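# Stack the desk carton onto the coffee-table carton stack

## Task

Take the carton that sits on the desk and set it centred on top of the carton stack on the coffee table, facing the same direction as the cartons below it. It must rest there by itself once the gripper has released it. At the end the arm and gripper must be well away from the stack and not over it, and the robot must be upright, neither fallen nor leaning.

## Robot and tools

ROBOT. A Hello Robot Stretch 3 with one arm: a two-wheeled base (0.33 m long, 0.34 m wide), a lift that slides up a mast, and a telescoping arm that reaches out to the robot's right side. The base cannot strafe; to move the gripper forward or back, drive the base. Turning in place pivots about the point between the drive wheels, 0.05 m behind the front edge. With the arm in and the wrist folded, a turn sweeps a radius of 0.28 m; an unfolded, level wrist reaches beyond that. The base is fast (0.30 m/s, 1.9 rad/s) only when stowed: lift_m under 0.30, arm_m under 0.03, wrist_yaw_rad over 2.54. Otherwise it is capped at 0.10 m/s and 0.63 rad/s.

FRAMES. Base frame: origin on the floor midway between the wheels, x forward, y left, z up. hand_pose is reported in this frame at the point where closed fingertips meet; with all wrist joints at zero its x points up, y back along the arm toward the mast, z to the rear. Odometry frame is the base frame where the scene began; heading is positive leftward, -3.142 to 3.142.

TOOL execute_actions takes "actions", a list run in order. Each action may hold "robot", "steps" (1 to 450 control steps at 30 per second, default 1) and "until" (a condition that ends the action early). An action with only "steps" just waits. "robot" is one command, a list of up to 8 commands run one after another, or {"stop": true}, which brakes everything and clears the queue. A command may contain:
- "base": exactly one of {"translate_m": d}, a straight-line offset in metres from where the base is when the command begins, forward positive, |d| at most 1; or {"rotate_rad": d}, an in-place turn offset in radians, counter-clockwise (left) positive, |d| at most 3.2.
- "joints": absolute targets by name; unnamed joints keep their targets. lift_m 0 to 1.1 (arm height on mast, m); arm_m 0 to 0.52 (extension, m); wrist_yaw_rad -1.345 to 4.42 (0 along the arm, positive swings toward the front, 3.0 folds over the base); wrist_pitch_rad -1.57 to 0.451 (0 level, negative tips fingers down); wrist_roll_rad -2.911 to 2.911 (0 fingers side by side, level); gripper_m -0.089 to 0.179 (bigger is wider; actual fingertip gap is smaller by about 0.007 nearly shut, 0.025 wide open); head_pan_rad -3.953 to 1.73 (0 forward, positive left, -1.57 looks along the arm); head_tilt_rad -1.53 to 0.419 (negative looks down).
- "contact_limits": {"arm_m": effort %} from 1 to 100, the effort at which the arm halts; lower is gentler, too low halts immediately. It lasts until the next arm_m command.
In a queued list, {"pause_s": s} waits up to 15 s. Base and joint motions in one command start together and keep going across later actions. A new command takes effect immediately, overriding named goals and discarding an older queue. An invalid call is rejected entirely.

"until": {"robot": {"status": "ended"}} fires when nothing reports moving and no queue runs; use it with steps 450 to wait for motion to finish. Other fields compare as [op, value] with ops =, !=, <, <=, >, >=, e.g. {"lift_m": [">", 0.3]}; statuses take a word or ["!=", "moving"]. {"any": {"status": "ended"}} fires when any single motion ends. Don't wait on "=" for a reading; "done" means within tolerance.

TOOL zoom_image: "camera" (head_camera, nav_camera or wrist_camera) and "region" [x0, y0, x1, y1] in pixels from the top-left, at most 504 by 504. head_camera is 896x504, nav_camera 672x504 fisheye, wrist_camera 644x364. Head cameras move with head_pan_rad and head_tilt_rad.

TOOL finished_scene: "scene" number; ends the scene irreversibly and reports success. Make sure all motion has ended first, since the robot brakes whatever is still moving at the end.

RESULTS. base_status and joint_status per part: moving, done, off_target (came to rest short and may still push), contact_stop (arm or lift pushed firmly and went slack), time_out, stopped, not_commanded, torque_fault (wrist servo off for 10 s, limp, refuses goals). The base bracket shows distance moved of its goal. measured_speeds, motor_effort (% with peak in brackets; positive pushes toward higher values), refusals count, queue state and queue_left. Lines starting "refused:" or "dropped:" explain a skipped goal (counting from 0); "replaced:" is informational. robot.on_its_own appears when the robot changed a goal itself, a joint is slack or off, a motor strains at rest, or base_tilt drifts 3 degrees or more. lidar_m: 12 distances in 30-degree sectors, first straight ahead then counter-clockwise, in a plane 0.17 m up (sees legs, not tabletops). wrist_depth_mm and head_depth_mm: 7x7 grids of median depth. Each result ends with one image per camera.

GRIPPING. Command gripper_m below the carton's width to hold it; release by opening at least 0.02 beyond where the pads touched. Readings and "done" do not confirm a grasp; check the images. Very hard squeezes get reduced and heavy items can slip.

AVOID. Fold or unfold the wrist only with lift_m 0.32 to 0.95, wrist_pitch_rad -0.4 and roll near 0; once folded the lift may go down to 0.25. With yaw below -0.4 keep pitch at -0.5 or lower. Pushing into something rigid with the gripper above about 0.45 m can tip the robot, worse with a raised contact limit or a repeated push. Don't drive while holding or pressing on something fixed. If the base snags or leans, reverse the last move in small steps, pull the gripper free, and lower lift_m to about 0.2 if still tipped. Don't drop or slam the carton or knock the stack; loose objects may get bumped occasionally. Finish with the gripper open, arm retracted away from the stack, robot upright.

Each tool is called after "Call:" as name(argument=value, ...) on one line, values as JSON.

## Session

Call:
execute_actions(actions=[])

Scene clock: 0.00 s.
robot.base_odometry: x=+0.000 y=+0.000 heading=+0.000 (m, m, rad; robot's odometry frame)
robot.turned_by_wheels: +0.000 (rad since the last result)
robot.turned_by_imu: +0.000 (rad since the last result)
robot.base_tilt: forward=+2.0 right=+0.7 (deg)
robot.lidar_m: 1.08 2.42 1.53 1.08 1.03 1.06 1.37 1.89 2.22 2.83 2.53 1.65
robot.head_depth_mm: 1762 2609 3151 3191 3137 3011 2067 / 1769 2661 3451 3415 3455 3277 1564 / 1729 2654 3147 3202 3208 3183 1417 / 1649 2718 2914 2943 2934 2914 1401 / 1615 2630 2673 2722 2709 1411 1264 / 1608 2441 2498 2500 2536 2457 1214 / 1862 2335 2383 2334 2396 2400 1816
robot.base_status: not_commanded
robot.joint_positions: lift_m=+0.381 arm_m=-0.002 wrist_yaw_rad=+2.828 wrist_pitch_rad=-0.560 wrist_roll_rad=-0.003 gripper_m=+0.037 head_pan_rad=+0.014 head_tilt_rad=-0.014
robot.joint_goals: lift_m=+0.381 arm_m=-0.002 wrist_yaw_rad=+2.828 wrist_pitch_rad=-0.560 wrist_roll_rad=-0.003 gripper_m=+0.037 head_pan_rad=+0.014 head_tilt_rad=-0.014
robot.joint_status: lift_m=not_commanded arm_m=not_commanded wrist_yaw_rad=not_commanded wrist_pitch_rad=not_commanded wrist_roll_rad=not_commanded gripper_m=not_commanded head_pan_rad=not_commanded head_tilt_rad=not_commanded
robot.measured_speeds: translate_m=+0.000 rotate_rad=+0.000 lift_m=+0.000 arm_m=+0.000 wrist_yaw_rad=+0.000 wrist_pitch_rad=+0.000 wrist_roll_rad=+0.000 head_pan_rad=+0.000 head_tilt_rad=+0.000
robot: refusals=0 queue=idle queue_left=0
robot.motor_effort: left_wheel=+1 right_wheel=+0 lift_m=+38 arm_m=+0 wrist_yaw_rad=+0 wrist_pitch_rad=+5 wrist_roll_rad=+0 gripper_m=+0 head_pan_rad=+0 head_tilt_rad=+2 (%)
robot.hand_pose: x=+0.0418 y=+0.0518 z=+0.3632 quat_wxyz=(+0.299, +0.701, +0.087, +0.642) (m; robot's base frame)
robot.wrist_depth_mm: - - - - - - - / - - - - - - - / 852 878 885 916 919 945 942 / 717 748 742 765 778 754 782 / 629 - 643 633 655 670 664 / 541 549 - 560 570 563 571 / 487 - - 489 487 496 497
pictures: head_camera (sideways: a quarter turn clockwise sets it upright), nav_camera (sideways: a quarter turn counterclockwise sets it upright), wrist_camera
Images, in order (width x height): head_camera 896x504, nav_camera 672x504, wrist_camera 644x364.

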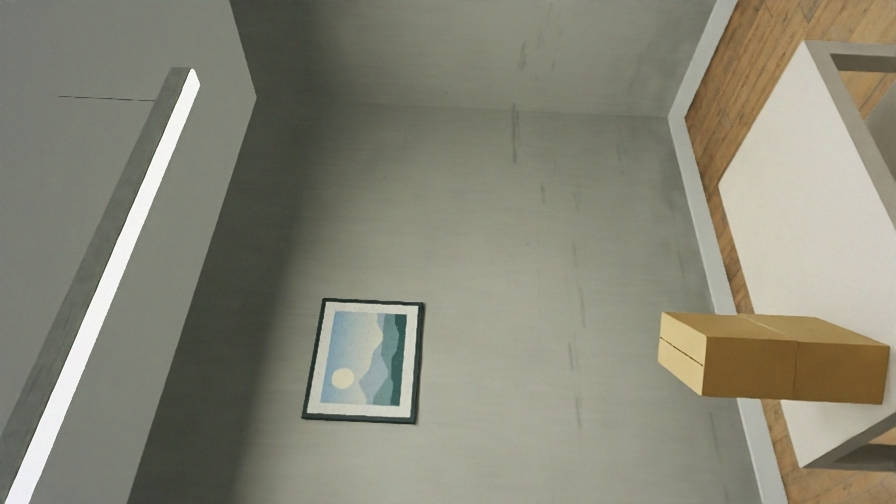

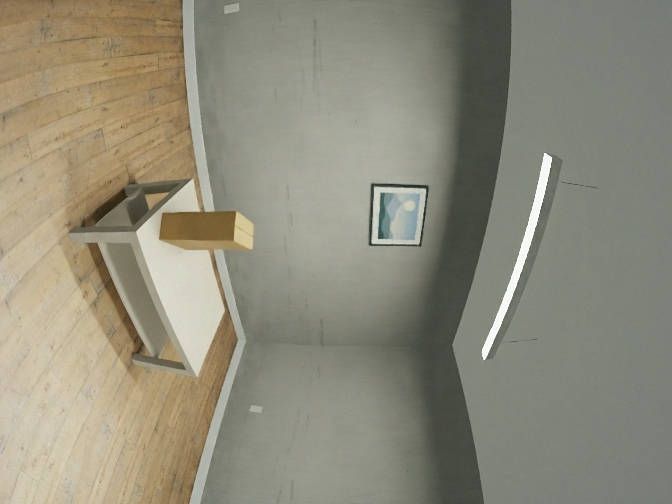

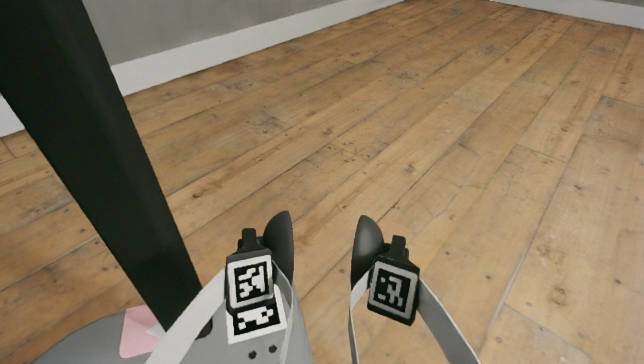

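Call:
execute_actions(actions=[{"robot":{"joints":{"head_tilt_rad":-0.6}},"steps":100,"until":{"robot":{"status":"ended"}}}])

Call:
execute_actions(actions=[{"robot":{"joints":{"head_pan_rad":-2.0,"head_tilt_rad":-0.4}},"steps":150,"until":{"robot":{"status":"ended"}}}])

Scene clock: 3.27 s.
robot.base_odometry: x=+0.000 y=+0.000 heading=+0.000 (m, m, rad; robot's odometry frame)
robot.turned_by_wheels: +0.000 (rad since the last result)
robot.turned_by_imu: +0.001 (rad since the last result)
robot.base_tilt: forward=+2.0 right=+0.7 (deg)
robot.lidar_m: 1.08 2.42 1.53 1.08 1.03 1.05 1.37 1.89 2.21 2.82 2.53 1.65
robot.head_depth_mm: 2869 3041 3206 2407 1852 1488 1243 / 2878 3175 3432 1838 1832 1478 1231 / 2607 2955 3227 1725 1775 1467 1220 / 2453 2717 3041 1609 1716 1461 1213 / 2285 2571 1360 1406 1607 1449 1208 / 2139 2399 2624 1755 1697 1425 1196 / 2037 2218 2467 2302 1748 1423 1190
robot.base_status: not_commanded
robot.joint_positions: lift_m=+0.381 arm_m=-0.002 wrist_yaw_rad=+2.828 wrist_pitch_rad=-0.560 wrist_roll_rad=-0.003 gripper_m=+0.037 head_pan_rad=+0.014 head_tilt_rad=-0.592
robot.joint_goals: lift_m=+0.381 arm_m=-0.002 wrist_yaw_rad=+2.828 wrist_pitch_rad=-0.560 wrist_roll_rad=-0.003 gripper_m=+0.037 head_pan_rad=+0.014 head_tilt_rad=-0.600
robot.joint_status: lift_m=not_commanded arm_m=not_commanded wrist_yaw_rad=not_commanded wrist_pitch_rad=not_commanded wrist_roll_rad=not_commanded gripper_m=not_commanded head_pan_rad=not_commanded head_tilt_rad=done
robot.measured_speeds: translate_m=+0.000 rotate_rad=+0.000 lift_m=+0.000 arm_m=+0.000 wrist_yaw_rad=+0.000 wrist_pitch_rad=+0.000 wrist_roll_rad=+0.000 head_pan_rad=+0.000 head_tilt_rad=+0.000
robot: refusals=0 queue=done queue_left=0
robot.motor_effort: left_wheel=+1(0) right_wheel=+1(0) lift_m=+40(39) arm_m=+1(0) wrist_yaw_rad=+0(0) wrist_pitch_rad=+5(5) wrist_roll_rad=+0(0) gripper_m=+1(1) head_pan_rad=+0(0) head_tilt_rad=-4(24) (%)
robot.hand_pose: x=+0.0418 y=+0.0518 z=+0.3632 quat_wxyz=(+0.299, +0.701, +0.087, +0.642) (m; robot's base frame)
robot.wrist_depth_mm: - 986 - - - - - / - - - - - - - / 850 898 915 915 901 967 985 / 727 775 729 740 772 762 775 / 625 - 646 641 659 649 657 / 529 544 - 560 565 555 564 / 487 - - 499 486 503 503
pictures: head_camera (sideways: a quarter turn clockwise sets it upright), nav_camera (sideways: a quarter turn counterclockwise sets it upright), wrist_camera
Images, in order (width x height): head_camera 896x504, nav_camera 672x504, wrist_camera 644x364.

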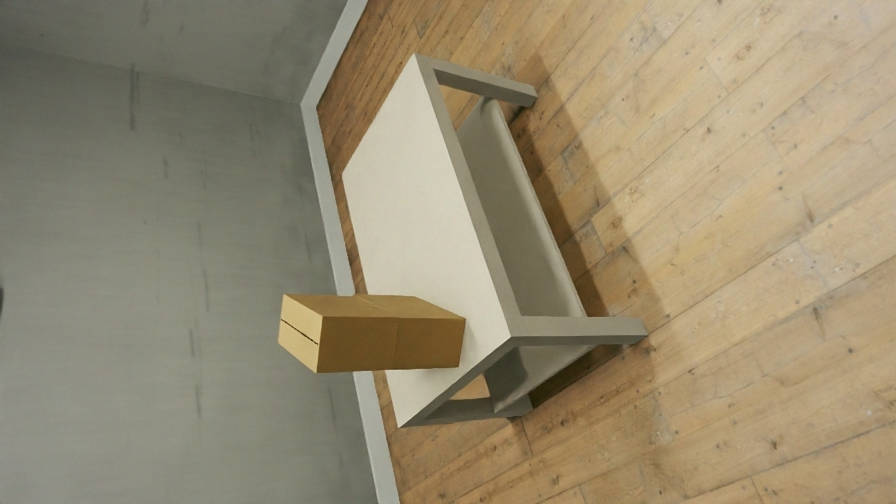

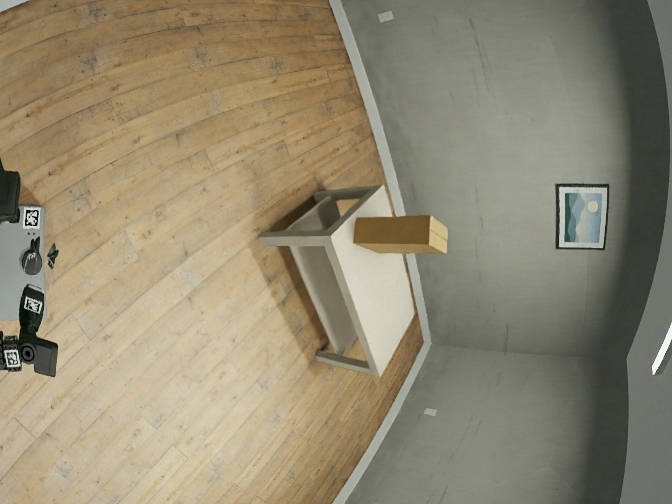

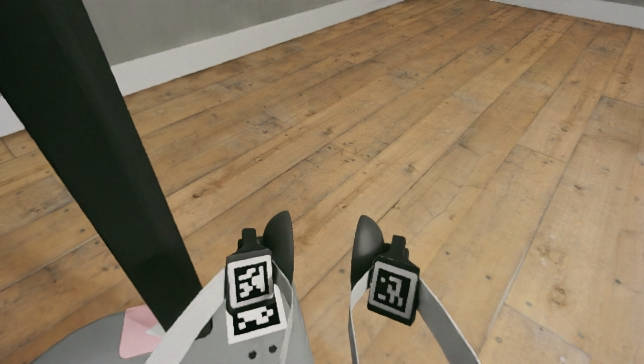

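Scene clock: 4.80 s.
robot.base_odometry: x=+0.000 y=+0.000 heading=+0.000 (m, m, rad; robot's odometry frame)
robot.turned_by_wheels: +0.000 (rad since the last result)
robot.turned_by_imu: +0.000 (rad since the last result)
robot.base_tilt: forward=+1.9 right=+0.7 (deg)
robot.lidar_m: 1.08 2.42 1.53 1.08 1.03 1.05 1.37 1.89 2.21 2.84 2.53 1.65
robot.head_depth_mm: 1988 2076 2211 2068 2370 1751 1394 / 2080 2226 2326 2481 2340 1737 1389 / 2205 2341 2423 2688 2298 1720 1372 / 2366 2504 2635 2484 2288 1713 1359 / 2488 2648 2868 3055 2236 1699 1352 / 2663 2861 3116 3201 2204 1683 1345 / 2833 3088 3317 3151 2195 1674 1335
robot.base_status: not_commanded
robot.joint_positions: lift_m=+0.381 arm_m=-0.002 wrist_yaw_rad=+2.828 wrist_pitch_rad=-0.560 wrist_roll_rad=-0.003 gripper_m=+0.037 head_pan_rad=-1.993 head_tilt_rad=-0.409
robot.joint_goals: lift_m=+0.381 arm_m=-0.002 wrist_yaw_rad=+2.828 wrist_pitch_rad=-0.560 wrist_roll_rad=-0.003 gripper_m=+0.037 head_pan_rad=-2.000 head_tilt_rad=-0.400
robot.joint_status: lift_m=not_commanded arm_m=not_commanded wrist_yaw_rad=not_commanded wrist_pitch_rad=not_commanded wrist_roll_rad=not_commanded gripper_m=not_commanded head_pan_rad=done head_tilt_rad=done
robot.measured_speeds: translate_m=+0.000 rotate_rad=+0.000 lift_m=+0.000 arm_m=+0.000 wrist_yaw_rad=+0.000 wrist_pitch_rad=+0.000 wrist_roll_rad=+0.000 head_pan_rad=+0.000 head_tilt_rad=+0.000
robot: refusals=0 queue=done queue_left=0
robot.motor_effort: left_wheel=+1(0) right_wheel=+0(0) lift_m=+40(39) arm_m=+0(0) wrist_yaw_rad=-1(0) wrist_pitch_rad=+5(5) wrist_roll_rad=+0(0) gripper_m=+1(0) head_pan_rad=-2(29) head_tilt_rad=+2(15) (%)
robot.hand_pose: x=+0.0418 y=+0.0518 z=+0.3632 quat_wxyz=(+0.299, +0.701, +0.087, +0.642) (m; robot's base frame)
robot.wrist_depth_mm: - - - - - - - / - - - - - - - / 838 895 878 890 930 982 972 / 721 741 754 777 770 766 798 / 617 - 639 651 640 656 664 / 539 548 - 558 573 565 580 / 482 - - 490 489 506 499
pictures: head_camera (sideways: a quarter turn clockwise sets it upright), nav_camera (sideways: a quarter turn counterclockwise sets it upright), wrist_camera
Images, in order (width x height): head_camera 896x504, nav_camera 672x504, wrist_camera 644x364.

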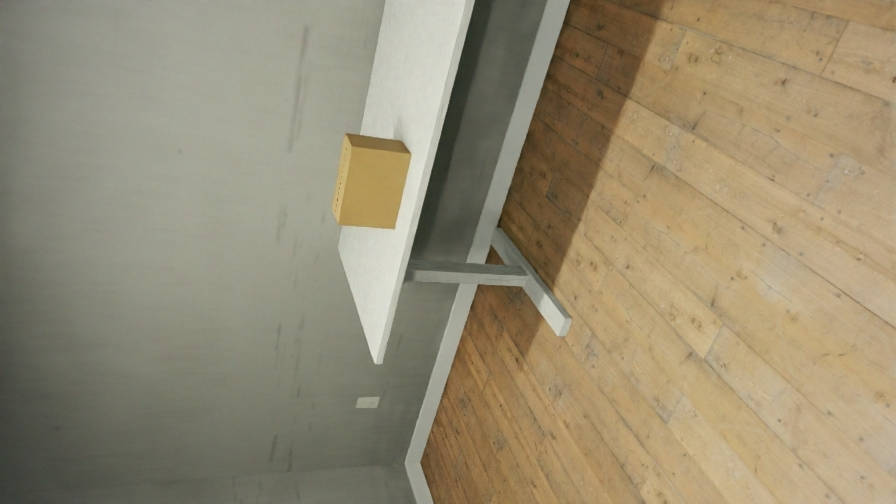

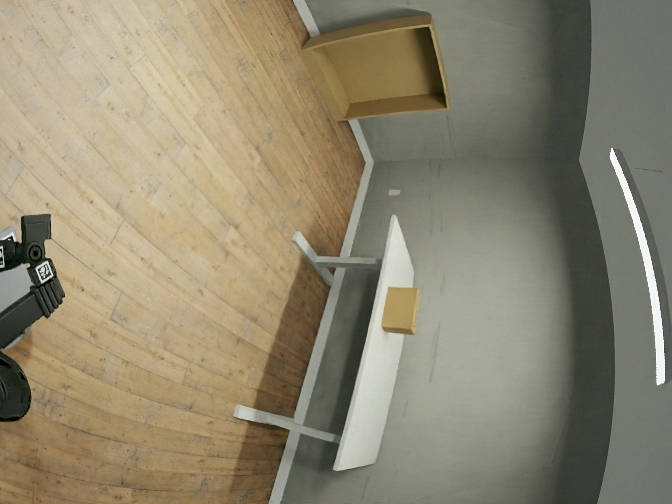

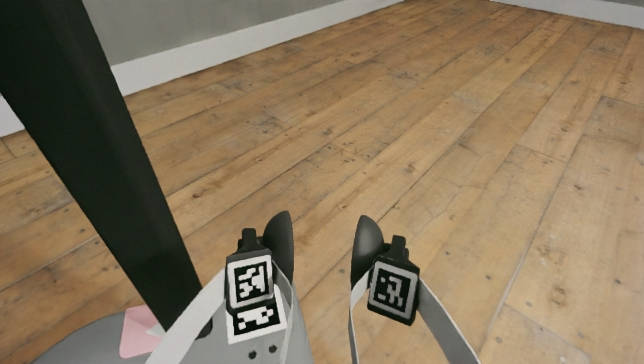

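Call:
execute_actions(actions=[{"robot":[{"joints":{"lift_m":0.28,"head_pan_rad":-0.9,"head_tilt_rad":-0.6},"base":{"rotate_rad":-2.22}},{"base":{"translate_m":1.0}},{"base":{"rotate_rad":1.09}},{"joints":{"lift_m":0.85,"wrist_pitch_rad":-0.4}}],"steps":450,"until":{"robot":{"status":"ended"}}}])

Scene clock: 25.60 s.
robot.base_odometry: x=-0.604 y=-0.797 heading=-1.130 (m, m, rad; robot's odometry frame)
robot.turned_by_wheels: -1.130 (rad since the last result)
robot.turned_by_imu: -1.096 (rad since the last result)
robot.base_tilt: forward=+1.9 right=+0.8 (deg)
robot.lidar_m: 2.06 2.39 2.12 1.88 2.23 1.50 1.38 1.40 1.06 1.41 1.25 1.25
robot.head_depth_mm: 1156 1248 1358 1100 830 1489 1250 / 1215 1321 1415 1034 872 1473 1240 / 1277 1401 1475 897 906 1456 1221 / 1353 1504 1528 933 1706 1447 1216 / 1442 1596 1508 997 1675 1433 1203 / 1549 1717 1803 1114 1762 1429 1192 / 1641 1827 2065 1166 1733 1406 1192
robot.base_status: done (rotate_rad +1.0899 of +1.0900)
robot.joint_positions: lift_m=+0.778 arm_m=-0.002 wrist_yaw_rad=+2.828 wrist_pitch_rad=-0.420 wrist_roll_rad=-0.003 gripper_m=+0.037 head_pan_rad=-0.907 head_tilt_rad=-0.593
robot.joint_goals: lift_m=+0.850 arm_m=-0.002 wrist_yaw_rad=+2.828 wrist_pitch_rad=-0.400 wrist_roll_rad=-0.003 gripper_m=+0.037 head_pan_rad=-0.900 head_tilt_rad=-0.600
robot.joint_status: lift_m=moving arm_m=not_commanded wrist_yaw_rad=not_commanded wrist_pitch_rad=moving wrist_roll_rad=not_commanded gripper_m=not_commanded head_pan_rad=done head_tilt_rad=done
robot.measured_speeds: translate_m=+0.000 rotate_rad=+0.000 lift_m=+0.110 arm_m=+0.000 wrist_yaw_rad=+0.000 wrist_pitch_rad=+0.000 wrist_roll_rad=+0.000 head_pan_rad=+0.000 head_tilt_rad=+0.000
robot: refusals=0 queue=running queue_left=0
robot.motor_effort: left_wheel=-2(12) right_wheel=+3(10) lift_m=+55(61) arm_m=+0(0) wrist_yaw_rad=-1(1) wrist_pitch_rad=+8(8) wrist_roll_rad=+0(0) gripper_m=+1(0) head_pan_rad=+2(27) head_tilt_rad=-2(14) (%)
robot.hand_pose: x=+0.0479 y=+0.0705 z=+0.7897 quat_wxyz=(+0.254, +0.705, +0.038, +0.661) (m; robot's base frame)
robot.wrist_depth_mm: - - - - - - - / - - - - - - - / - - - - - - - / - - - - - - - / - - - - - - - / - - - - - - - / 940 896 985 967 974 970 976
pictures: head_camera (sideways: a quarter turn clockwise sets it upright), nav_camera (sideways: a quarter turn counterclockwise sets it upright), wrist_camera
Images, in order (width x height): head_camera 896x504, nav_camera 672x504, wrist_camera 644x364.

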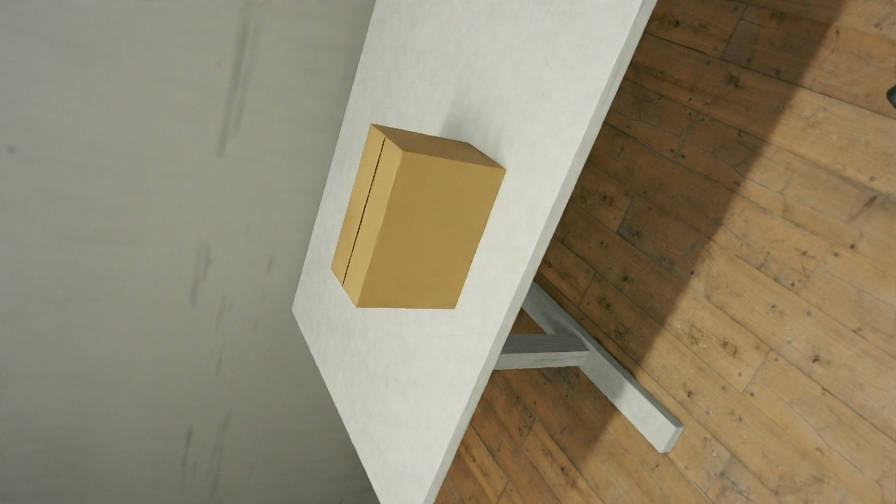

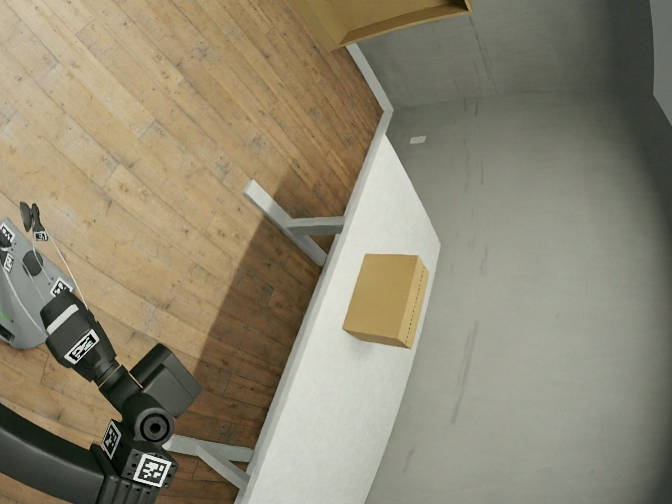

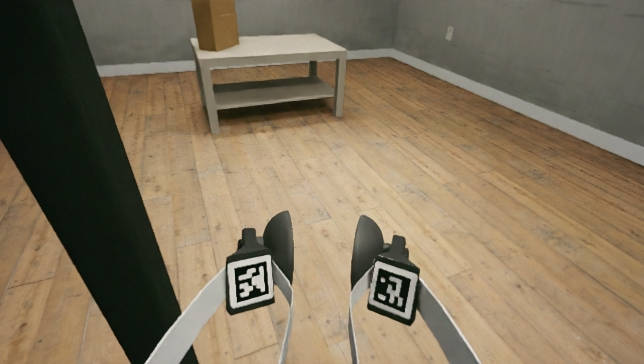

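Call:
execute_actions(actions=[{"robot":[{"joints":{"lift_m":0.76,"wrist_yaw_rad":1.57,"gripper_m":0.179},"base":{"rotate_rad":0.5}},{"base":{"translate_m":-0.25},"joints":{"wrist_pitch_rad":0}},{"base":{"rotate_rad":-0.38},"joints":{"arm_m":0.43}}],"steps":450,"until":{"robot":{"status":"ended"}}}])

Scene clock: 42.33 s.
robot.base_odometry: x=-0.806 y=-0.649 heading=-1.010 (m, m, rad; robot's odometry frame)
robot.turned_by_wheels: +0.120 (rad since the last result)
robot.turned_by_imu: +0.120 (rad since the last result)
robot.base_tilt: forward=+1.9 right=+0.7 (deg)
robot.lidar_m: 2.30 2.69 2.31 2.01 1.64 1.18 1.15 1.20 0.91 0.90 1.38 1.34
robot.head_depth_mm: 1120 1208 1316 1103 783 723 1247 / 1191 1293 1396 1082 803 1441 1235 / 1276 1391 1465 1054 831 1461 1226 / 1353 1509 1523 941 891 1449 1211 / 1484 1632 1032 955 1723 1434 1210 / 1611 1797 1473 1035 1693 1430 1198 / 1765 2013 2151 1158 1742 1418 1188
robot.base_status: done (rotate_rad -0.3799 of -0.3800)
robot.joint_positions: lift_m=+0.761 arm_m=+0.430 wrist_yaw_rad=+1.571 wrist_pitch_rad=-0.022 wrist_roll_rad=-0.003 gripper_m=+0.179 head_pan_rad=-0.907 head_tilt_rad=-0.593
robot.joint_goals: lift_m=+0.760 arm_m=+0.430 wrist_yaw_rad=+1.570 wrist_pitch_rad=+0.000 wrist_roll_rad=-0.003 gripper_m=+0.179 head_pan_rad=-0.900 head_tilt_rad=-0.600
robot.joint_status: lift_m=done arm_m=done wrist_yaw_rad=done wrist_pitch_rad=done wrist_roll_rad=not_commanded gripper_m=done head_pan_rad=done head_tilt_rad=done
robot.measured_speeds: translate_m=+0.000 rotate_rad=+0.000 lift_m=+0.000 arm_m=+0.000 wrist_yaw_rad=+0.000 wrist_pitch_rad=+0.000 wrist_roll_rad=+0.000 head_pan_rad=+0.000 head_tilt_rad=+0.000
robot: refusals=0 queue=done queue_left=0
robot.motor_effort: left_wheel=+3(8) right_wheel=-2(6) lift_m=+21(56) arm_m=+4(4) wrist_yaw_rad=-1(4) wrist_pitch_rad=+8(8) wrist_roll_rad=+0(1) gripper_m=+0(98) head_pan_rad=+2(2) head_tilt_rad=-3(3) (%)
robot.hand_pose: x=+0.2343 y=-0.5746 z=+0.8696 quat_wxyz=(+0.506, +0.505, -0.493, +0.495) (m; robot's base frame)
robot.wrist_depth_mm: - - - - - - 933 / - - - - - - 907 / - - - - - - 875 / - - - - 412 - 903 / - - - 616 424 640 680 / - - - 425 422 439 459 / - - - 320 330 331 345
pictures: head_camera (sideways: a quarter turn clockwise sets it upright), nav_camera (sideways: a quarter turn counterclockwise sets it upright), wrist_camera
Images, in order (width x height): head_camera 896x504, nav_camera 672x504, wrist_camera 644x364.

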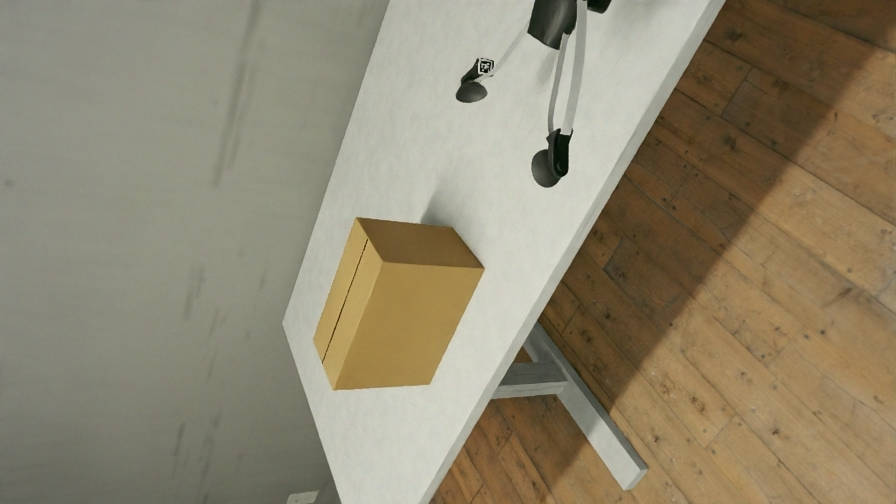

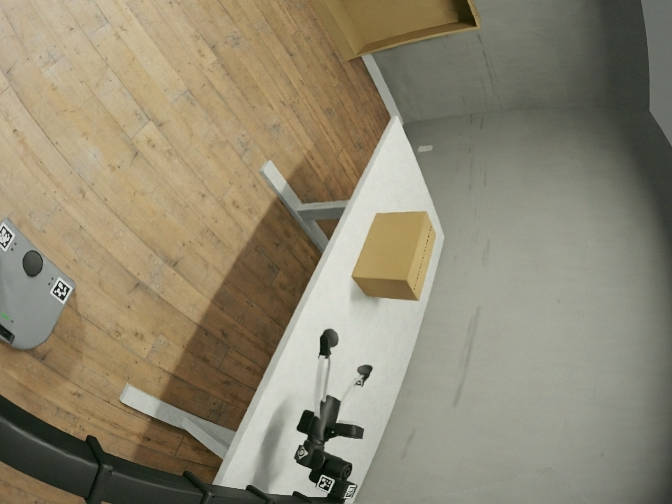

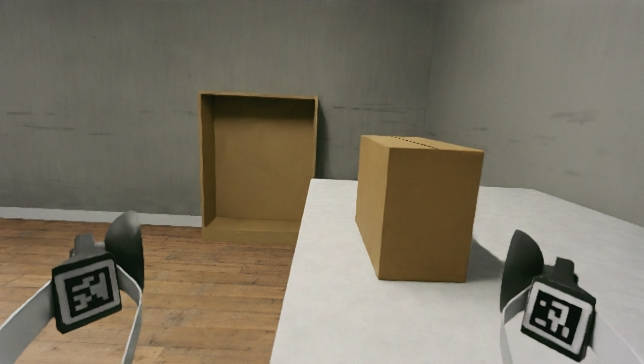

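Call:
execute_actions(actions=[{"robot":[{"base":{"rotate_rad":0.5}},{"base":{"translate_m":-0.17}},{"base":{"rotate_rad":-0.5},"joints":{"lift_m":0.72}},{"base":{"translate_m":0.27},"joints":{"arm_m":0.49}}],"steps":450,"until":{"robot":{"status":"ended"}}}])

Scene clock: 55.87 s.
robot.base_odometry: x=-0.811 y=-0.795 heading=-1.010 (m, m, rad; robot's odometry frame)
robot.turned_by_wheels: +0.000 (rad since the last result)
robot.turned_by_imu: +0.004 (rad since the last result)
robot.base_tilt: forward=+1.9 right=+0.8 (deg)
robot.lidar_m: 2.19 2.58 2.32 2.06 1.81 1.30 1.27 1.32 0.85 1.24 1.29 1.20
robot.head_depth_mm: 1050 1135 1224 1105 794 662 1242 / 1118 1210 1324 1085 814 697 1232 / 1196 1310 1389 976 803 1383 1223 / 1278 1416 1475 799 803 1447 1220 / 1385 1540 1492 865 878 1446 1207 / 1509 1689 1809 977 1613 1431 1197 / 1653 1867 2095 1046 1749 1415 1189
robot.base_status: done (translate_m +0.2700 of +0.2700)
robot.joint_positions: lift_m=+0.721 arm_m=+0.490 wrist_yaw_rad=+1.571 wrist_pitch_rad=-0.022 wrist_roll_rad=-0.003 gripper_m=+0.179 head_pan_rad=-0.907 head_tilt_rad=-0.593
robot.joint_goals: lift_m=+0.720 arm_m=+0.490 wrist_yaw_rad=+1.570 wrist_pitch_rad=+0.000 wrist_roll_rad=-0.003 gripper_m=+0.179 head_pan_rad=-0.900 head_tilt_rad=-0.600
robot.joint_status: lift_m=done arm_m=done wrist_yaw_rad=done wrist_pitch_rad=done wrist_roll_rad=not_commanded gripper_m=done head_pan_rad=done head_tilt_rad=done
robot.measured_speeds: translate_m=+0.000 rotate_rad=+0.000 lift_m=+0.000 arm_m=+0.000 wrist_yaw_rad=+0.000 wrist_pitch_rad=+0.000 wrist_roll_rad=+0.000 head_pan_rad=+0.000 head_tilt_rad=+0.000
robot: refusals=0 queue=done queue_left=0
robot.motor_effort: left_wheel=+4(9) right_wheel=-3(9) lift_m=+20(21) arm_m=+4(5) wrist_yaw_rad=-1(1) wrist_pitch_rad=+8(8) wrist_roll_rad=-1(0) gripper_m=+0(1) head_pan_rad=+2(2) head_tilt_rad=-2(3) (%)
robot.hand_pose: x=+0.2343 y=-0.6346 z=+0.8297 quat_wxyz=(+0.506, +0.505, -0.493, +0.495) (m; robot's base frame)
robot.wrist_depth_mm: - - - - - - 758 / - - - - - - 759 / - - - 280 - - 743 / - - - 289 826 962 735 / - - 430 299 506 536 552 / - 326 315 307 343 354 370 / - 251 256 259 264 267 281
pictures: head_camera (sideways: a quarter turn clockwise sets it upright), nav_camera (sideways: a quarter turn counterclockwise sets it upright), wrist_camera
Images, in order (width x height): head_camera 896x504, nav_camera 672x504, wrist_camera 644x364.

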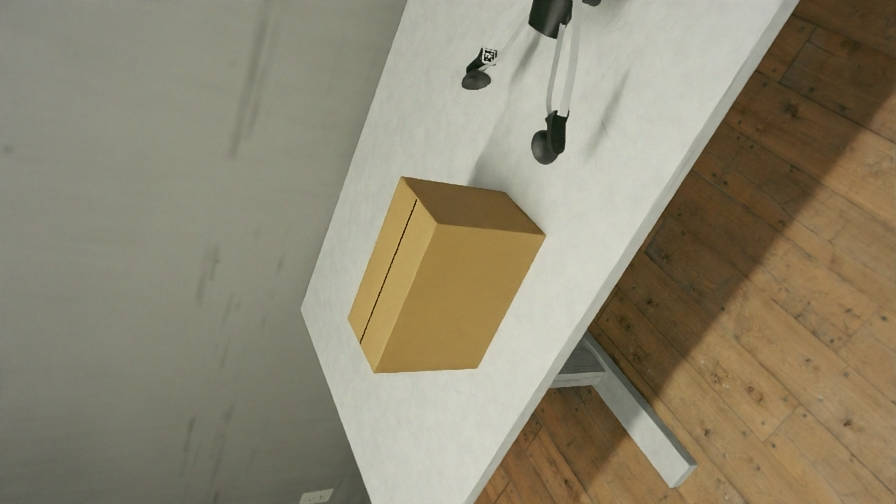

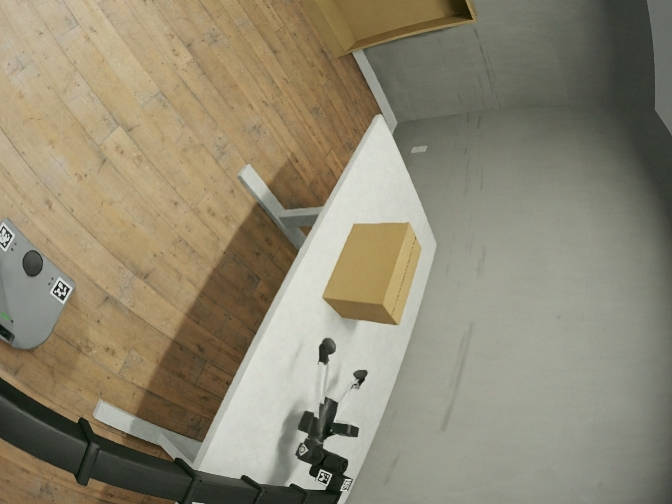

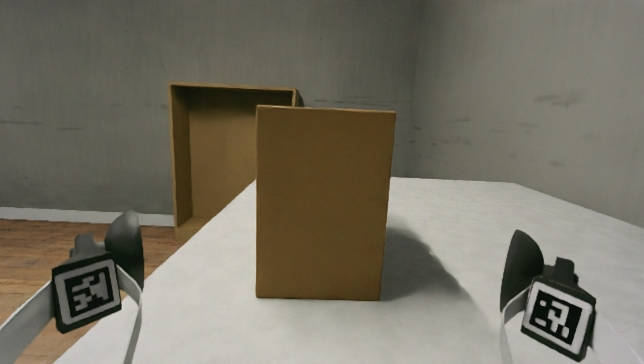

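Call:
execute_actions(actions=[{"robot":[{"base":{"translate_m":0.21},"joints":{"head_pan_rad":-1.1}}],"steps":450,"until":{"robot":{"status":"ended"}}}])

Call:
execute_actions(actions=[{"robot":[{"joints":{"gripper_m":0.03}},{"joints":{"lift_m":0.9}}],"steps":450,"until":{"robot":{"status":"ended"}}}])

Scene clock: 62.47 s.
robot.base_odometry: x=-0.700 y=-0.973 heading=-1.010 (m, m, rad; robot's odometry frame)
robot.turned_by_wheels: +0.000 (rad since the last result)
robot.turned_by_imu: +0.002 (rad since the last result)
robot.base_tilt: forward=+2.0 right=+0.8 (deg)
robot.lidar_m: 1.98 2.35 2.23 2.05 2.10 1.51 1.48 1.54 0.95 1.24 1.05 1.79
robot.head_depth_mm: 999 1088 1180 1126 775 661 1243 / 1043 1136 1254 1125 786 693 1242 / 1093 1198 1312 767 779 713 1227 / 1139 1264 1359 748 771 1389 1216 / 1203 1337 1415 774 788 1428 1206 / 1270 1416 1532 1019 838 1427 1196 / 1338 1510 1692 1006 1587 1405 1185
robot.base_status: done (translate_m +0.2100 of +0.2100)
robot.joint_positions: lift_m=+0.721 arm_m=+0.490 wrist_yaw_rad=+1.571 wrist_pitch_rad=-0.022 wrist_roll_rad=-0.003 gripper_m=+0.179 head_pan_rad=-1.093 head_tilt_rad=-0.593
robot.joint_goals: lift_m=+0.720 arm_m=+0.490 wrist_yaw_rad=+1.570 wrist_pitch_rad=+0.000 wrist_roll_rad=-0.003 gripper_m=+0.179 head_pan_rad=-1.100 head_tilt_rad=-0.600
robot.joint_status: lift_m=done arm_m=done wrist_yaw_rad=done wrist_pitch_rad=done wrist_roll_rad=not_commanded gripper_m=done head_pan_rad=done head_tilt_rad=done
robot.measured_speeds: translate_m=+0.000 rotate_rad=+0.000 lift_m=+0.000 arm_m=+0.000 wrist_yaw_rad=+0.000 wrist_pitch_rad=+0.000 wrist_roll_rad=+0.000 head_pan_rad=+0.000 head_tilt_rad=+0.000
robot: refusals=0 queue=done queue_left=0
robot.motor_effort: left_wheel=+3(7) right_wheel=-2(4) lift_m=+21(22) arm_m=+4(4) wrist_yaw_rad=-2(2) wrist_pitch_rad=+8(8) wrist_roll_rad=+0(0) gripper_m=+0(0) head_pan_rad=-2(13) head_tilt_rad=-3(3) (%)
robot.hand_pose: x=+0.2343 y=-0.6346 z=+0.8297 quat_wxyz=(+0.506, +0.505, -0.493, +0.495) (m; robot's base frame)
robot.wrist_depth_mm: - - - - - - 753 / - - - - - - 754 / - 95 95 95 96 97 737 / - 99 98 98 99 100 718 / - 101 101 102 103 104 566 / - 104 105 105 106 107 371 / - 169 108 109 110 112 284
pictures: head_camera (sideways: a quarter turn clockwise sets it upright), nav_camera (sideways: a quarter turn counterclockwise sets it upright), wrist_camera
Images, in order (width x height): head_camera 896x504, nav_camera 672x504, wrist_camera 644x364.

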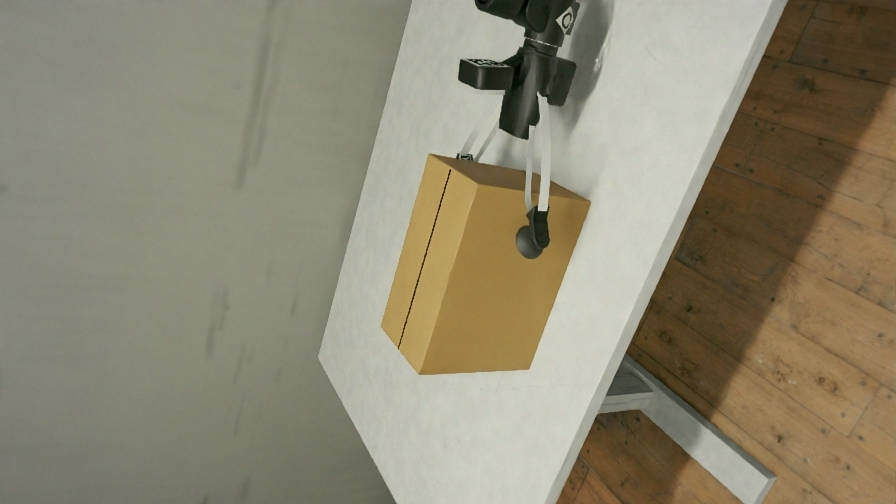

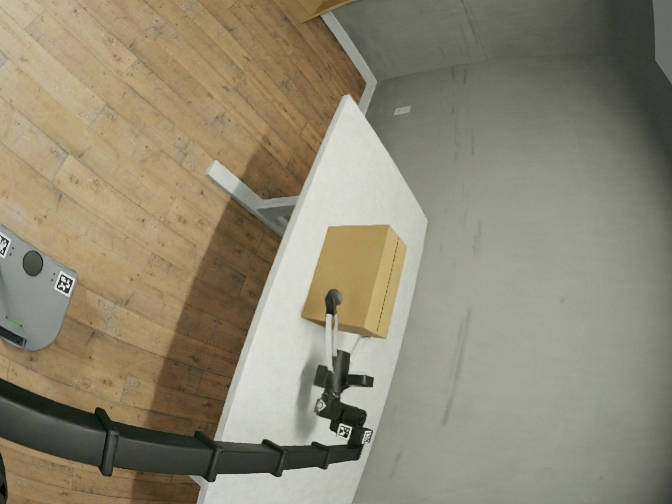

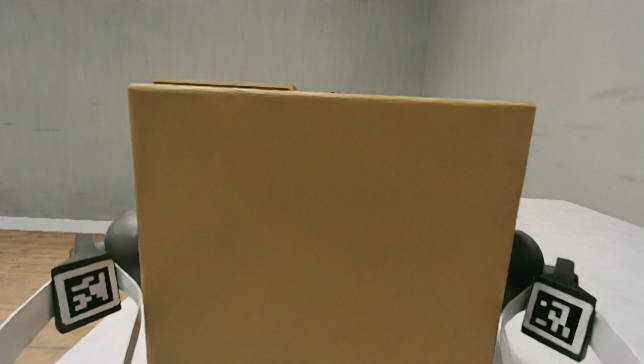

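Scene clock: 67.17 s.
robot.base_odometry: x=-0.700 y=-0.973 heading=-1.010 (m, m, rad; robot's odometry frame)
robot.turned_by_wheels: +0.000 (rad since the last result)
robot.turned_by_imu: +0.001 (rad since the last result)
robot.base_tilt: forward=+1.9 right=+0.7 (deg)
robot.lidar_m: 1.99 2.36 2.23 2.05 2.10 1.52 1.48 1.54 0.95 1.24 1.05 1.78
robot.head_depth_mm: 994 1089 1162 1014 826 663 1242 / 1038 1135 1251 1041 817 692 1224 / 1090 1202 693 689 804 712 1221 / 1141 1260 663 703 802 1374 1220 / 1200 1329 723 730 793 1439 1205 / 1271 1418 1522 973 838 1429 1197 / 1340 1504 1689 1006 1581 1405 1192
robot.base_status: done (translate_m +0.2100 of +0.2100)
robot.joint_positions: lift_m=+0.899 arm_m=+0.490 wrist_yaw_rad=+1.569 wrist_pitch_rad=-0.030 wrist_roll_rad=-0.003 gripper_m=+0.047 head_pan_rad=-1.093 head_tilt_rad=-0.593
robot.joint_goals: lift_m=+0.900 arm_m=+0.490 wrist_yaw_rad=+1.570 wrist_pitch_rad=+0.000 wrist_roll_rad=-0.003 gripper_m=+0.044 head_pan_rad=-1.100 head_tilt_rad=-0.600
robot.joint_status: lift_m=done arm_m=done wrist_yaw_rad=done wrist_pitch_rad=done wrist_roll_rad=not_commanded gripper_m=done head_pan_rad=done head_tilt_rad=done
robot.measured_speeds: translate_m=+0.000 rotate_rad=+0.000 lift_m=+0.000 arm_m=+0.000 wrist_yaw_rad=+0.000 wrist_pitch_rad=+0.000 wrist_roll_rad=+0.000 head_pan_rad=+0.000 head_tilt_rad=+0.000
robot: refusals=0 queue=done queue_left=0
robot.on_its_own: gripper_m is held at +0.044, not at your +0.030, by its stall guard, which is still easing
robot.motor_effort: left_wheel=+4(3) right_wheel=-2(2) lift_m=+57(57) arm_m=+4(4) wrist_yaw_rad=+0(1) wrist_pitch_rad=+11(11) wrist_roll_rad=+0(0) gripper_m=-50(100) head_pan_rad=-2(2) head_tilt_rad=-4(3) (%)
robot.hand_pose: x=+0.2340 y=-0.6351 z=+1.0063 quat_wxyz=(+0.509, +0.506, -0.492, +0.493) (m; robot's base frame)
robot.wrist_depth_mm: - - - - - - 759 / - - - - - - 767 / - - 126 132 138 - 742 / - - 124 130 135 - 733 / - - 121 127 134 977 727 / - - 120 125 131 136 681 / - - 118 123 128 495 556
pictures: head_camera (sideways: a quarter turn clockwise sets it upright), nav_camera (sideways: a quarter turn counterclockwise sets it upright), wrist_camera
Images, in order (width x height): head_camera 896x504, nav_camera 672x504, wrist_camera 644x364.

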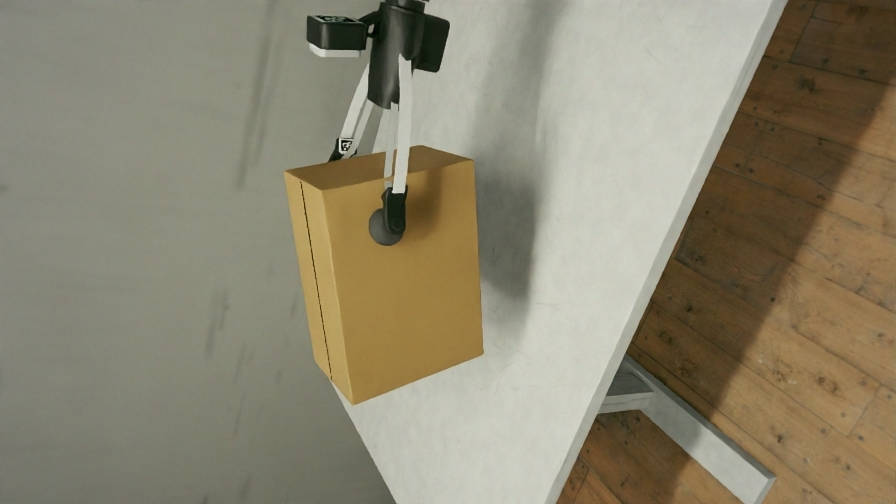

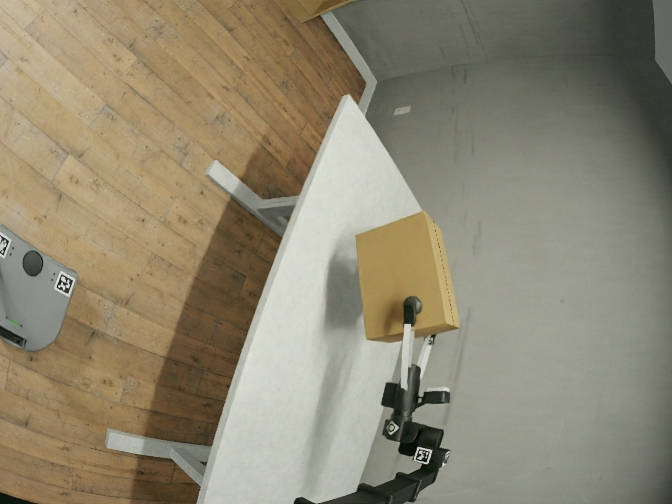

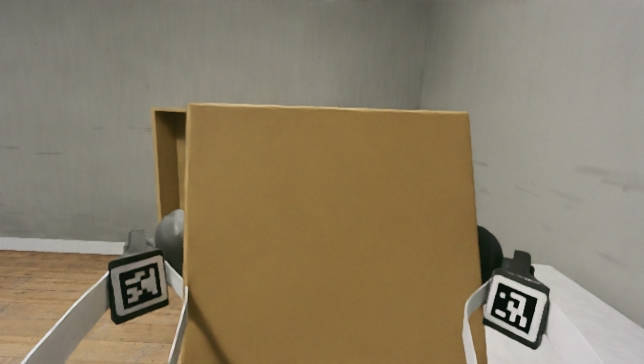

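Call:
execute_actions(actions=[{"robot":[{"joints":{"lift_m":0.725}},{"joints":{"gripper_m":0.179}},{"joints":{"lift_m":1.05}},{"joints":{"wrist_pitch_rad":-0.9},"base":{"translate_m":0.12}}],"steps":450,"until":{"robot":{"status":"ended"}}}])

Scene clock: 79.57 s.
robot.base_odometry: x=-0.636 y=-1.074 heading=-1.010 (m, m, rad; robot's odometry frame)
robot.turned_by_wheels: +0.000 (rad since the last result)
robot.turned_by_imu: +0.004 (rad since the last result)
robot.base_tilt: forward=+1.9 right=+0.7 (deg)
robot.lidar_m: 1.87 2.23 2.19 2.05 2.26 1.67 1.60 1.65 1.02 1.24 0.98 1.79
robot.head_depth_mm: 1001 1082 1185 1091 824 661 1234 / 1044 1139 1256 974 748 691 1238 / 1090 1194 1307 732 736 712 1227 / 1144 1266 1361 741 765 1380 1218 / 1201 1337 1434 1023 791 1437 1212 / 1264 1418 1575 1021 835 1401 1196 / 1345 1507 1712 1005 1585 1409 1191
robot.base_status: done (translate_m +0.1200 of +0.1200)
robot.joint_positions: lift_m=+1.049 arm_m=+0.490 wrist_yaw_rad=+1.570 wrist_pitch_rad=-0.906 wrist_roll_rad=-0.002 gripper_m=+0.179 head_pan_rad=-1.093 head_tilt_rad=-0.593
robot.joint_goals: lift_m=+1.050 arm_m=+0.490 wrist_yaw_rad=+1.570 wrist_pitch_rad=-0.900 wrist_roll_rad=-0.002 gripper_m=+0.179 head_pan_rad=-1.100 head_tilt_rad=-0.600
robot.joint_status: lift_m=done arm_m=done wrist_yaw_rad=done wrist_pitch_rad=done wrist_roll_rad=not_commanded gripper_m=done head_pan_rad=done head_tilt_rad=done
robot.measured_speeds: translate_m=+0.000 rotate_rad=+0.000 lift_m=+0.000 arm_m=+0.000 wrist_yaw_rad=+0.000 wrist_pitch_rad=+0.000 wrist_roll_rad=+0.000 head_pan_rad=+0.000 head_tilt_rad=+0.000
robot: refusals=0 queue=done queue_left=0
robot.motor_effort: left_wheel=+3(7) right_wheel=-3(5) lift_m=+56(60) arm_m=+4(3) wrist_yaw_rad=+0(5) wrist_pitch_rad=+2(10) wrist_roll_rad=-1(1) gripper_m=-1(94) head_pan_rad=-2(2) head_tilt_rad=-3(2) (%)
robot.hand_pose: x=+0.1176 y=-0.6350 z=+0.9715 quat_wxyz=(+0.669, +0.668, -0.230, +0.231) (m; robot's base frame)
robot.wrist_depth_mm: - - - 636 640 644 640 / - - 596 322 579 572 579 / - - 514 290 515 525 523 / - - 459 266 468 480 479 / - - 425 243 435 442 432 / - - 390 227 395 404 409 / - - 373 253 380 376 386
pictures: head_camera (sideways: a quarter turn clockwise sets it upright), nav_camera (sideways: a quarter turn counterclockwise sets it upright), wrist_camera
Images, in order (width x height): head_camera 896x504, nav_camera 672x504, wrist_camera 644x364.

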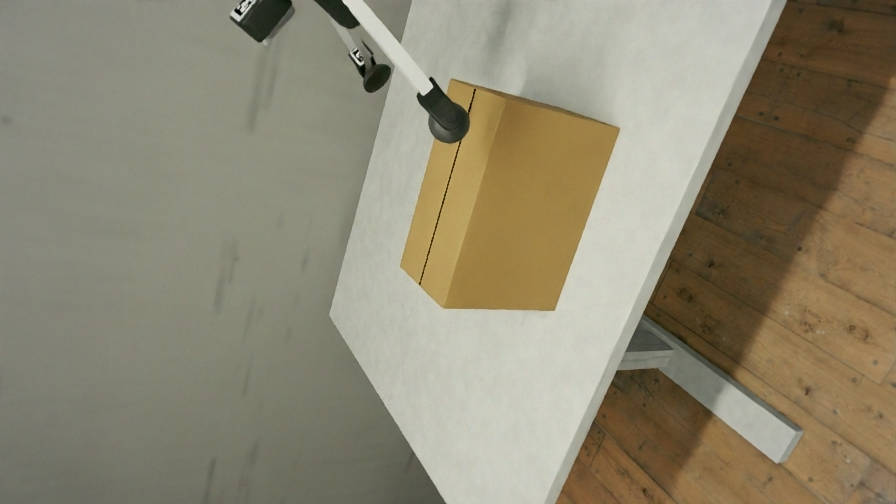

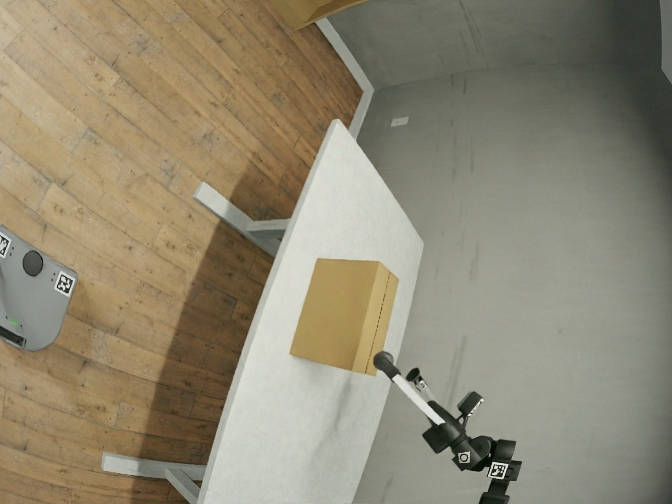

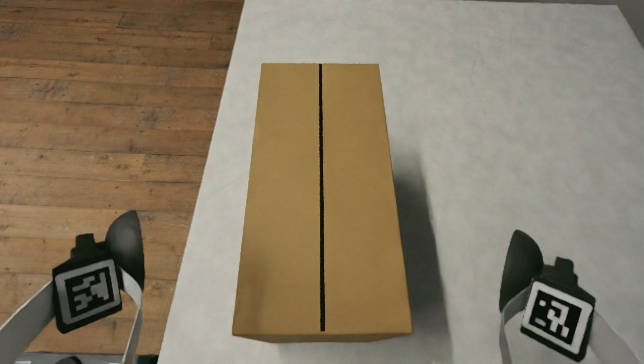

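Call:
execute_actions(actions=[{"robot":[{"base":{"translate_m":0.1},"joints":{"head_pan_rad":-1.4}},{"joints":{"lift_m":0.92}}],"steps":450,"until":{"robot":{"status":"ended"}}}])

Scene clock: 85.63 s.
robot.base_odometry: x=-0.583 y=-1.159 heading=-1.011 (m, m, rad; robot's odometry frame)
robot.turned_by_wheels: -0.001 (rad since the last result)
robot.turned_by_imu: +0.000 (rad since the last result)
robot.base_tilt: forward=+1.9 right=+0.7 (deg)
robot.lidar_m: 1.77 2.13 2.15 2.06 2.40 1.78 1.70 1.75 1.08 1.24 0.93 1.78
robot.head_depth_mm: 989 1084 1231 1048 827 701 1240 / 1005 1100 1267 1076 816 710 1227 / 1020 1123 1239 734 752 711 1226 / 1037 1154 1270 721 729 1342 1213 / 1053 1168 1288 715 741 1352 1210 / 1073 1192 1307 975 756 1353 1196 / 1088 1217 1327 1011 775 1341 1178
robot.base_status: done (translate_m +0.1000 of +0.1000)
robot.joint_positions: lift_m=+0.926 arm_m=+0.490 wrist_yaw_rad=+1.576 wrist_pitch_rad=-0.888 wrist_roll_rad=-0.002 gripper_m=+0.179 head_pan_rad=-1.393 head_tilt_rad=-0.593
robot.joint_goals: lift_m=+0.926 arm_m=+0.490 wrist_yaw_rad=+1.570 wrist_pitch_rad=-0.900 wrist_roll_rad=-0.002 gripper_m=+0.179 head_pan_rad=-1.400 head_tilt_rad=-0.600
robot.joint_status: lift_m=contact_stop arm_m=done wrist_yaw_rad=done wrist_pitch_rad=done wrist_roll_rad=not_commanded gripper_m=done head_pan_rad=done head_tilt_rad=done
robot.measured_speeds: translate_m=+0.000 rotate_rad=-0.002 lift_m=-0.001 arm_m=+0.000 wrist_yaw_rad=+0.000 wrist_pitch_rad=+0.096 wrist_roll_rad=+0.000 head_pan_rad=+0.000 head_tilt_rad=+0.000
robot: refusals=0 queue=dropped queue_left=0
robot.on_its_own: lift_m is slack since a contact_stop, until your next command for it (your +0.920 is given up)
robot.motor_effort: left_wheel=-5(8) right_wheel=+15(15) lift_m=+29(57) arm_m=+3(3) wrist_yaw_rad=-5(7) wrist_pitch_rad=-7(7) wrist_roll_rad=-1(1) gripper_m=-2(1) head_pan_rad=-2(15) head_tilt_rad=-3(3) (%)
robot.hand_pose: x=+0.1217 y=-0.6342 z=+0.8511 quat_wxyz=(+0.666, +0.667, -0.234, +0.239) (m; robot's base frame)
robot.wrist_depth_mm: - - 469 470 465 470 470 / - - 159 160 164 417 416 / - - 143 143 144 377 381 / - - 131 131 132 342 344 / - 300 120 121 121 314 317 / - 110 111 111 112 114 295 / 920 104 103 103 103 107 275
pictures: head_camera (sideways: a quarter turn clockwise sets it upright), nav_camera (sideways: a quarter turn counterclockwise sets it upright), wrist_camera
Images, in order (width x height): head_camera 896x504, nav_camera 672x504, wrist_camera 644x364.

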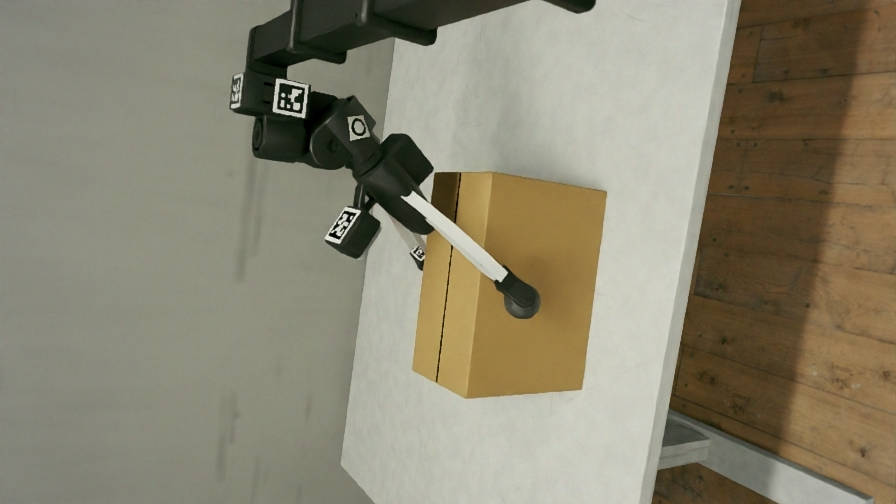

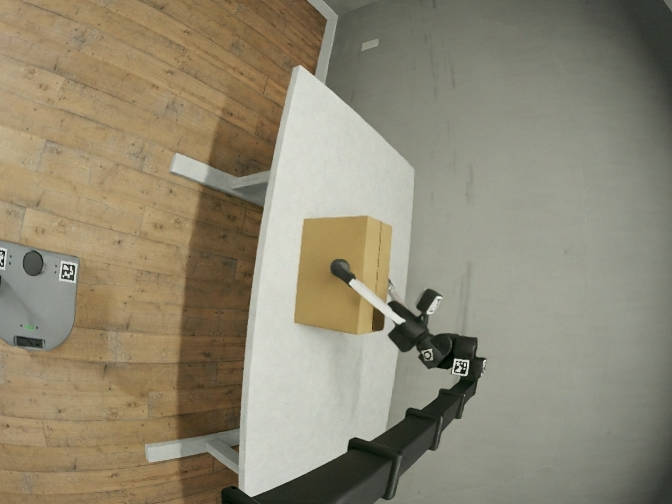

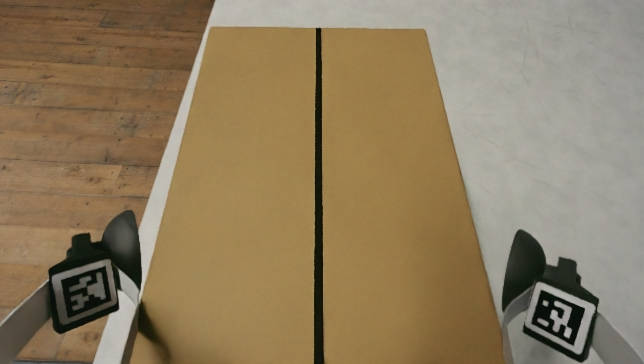

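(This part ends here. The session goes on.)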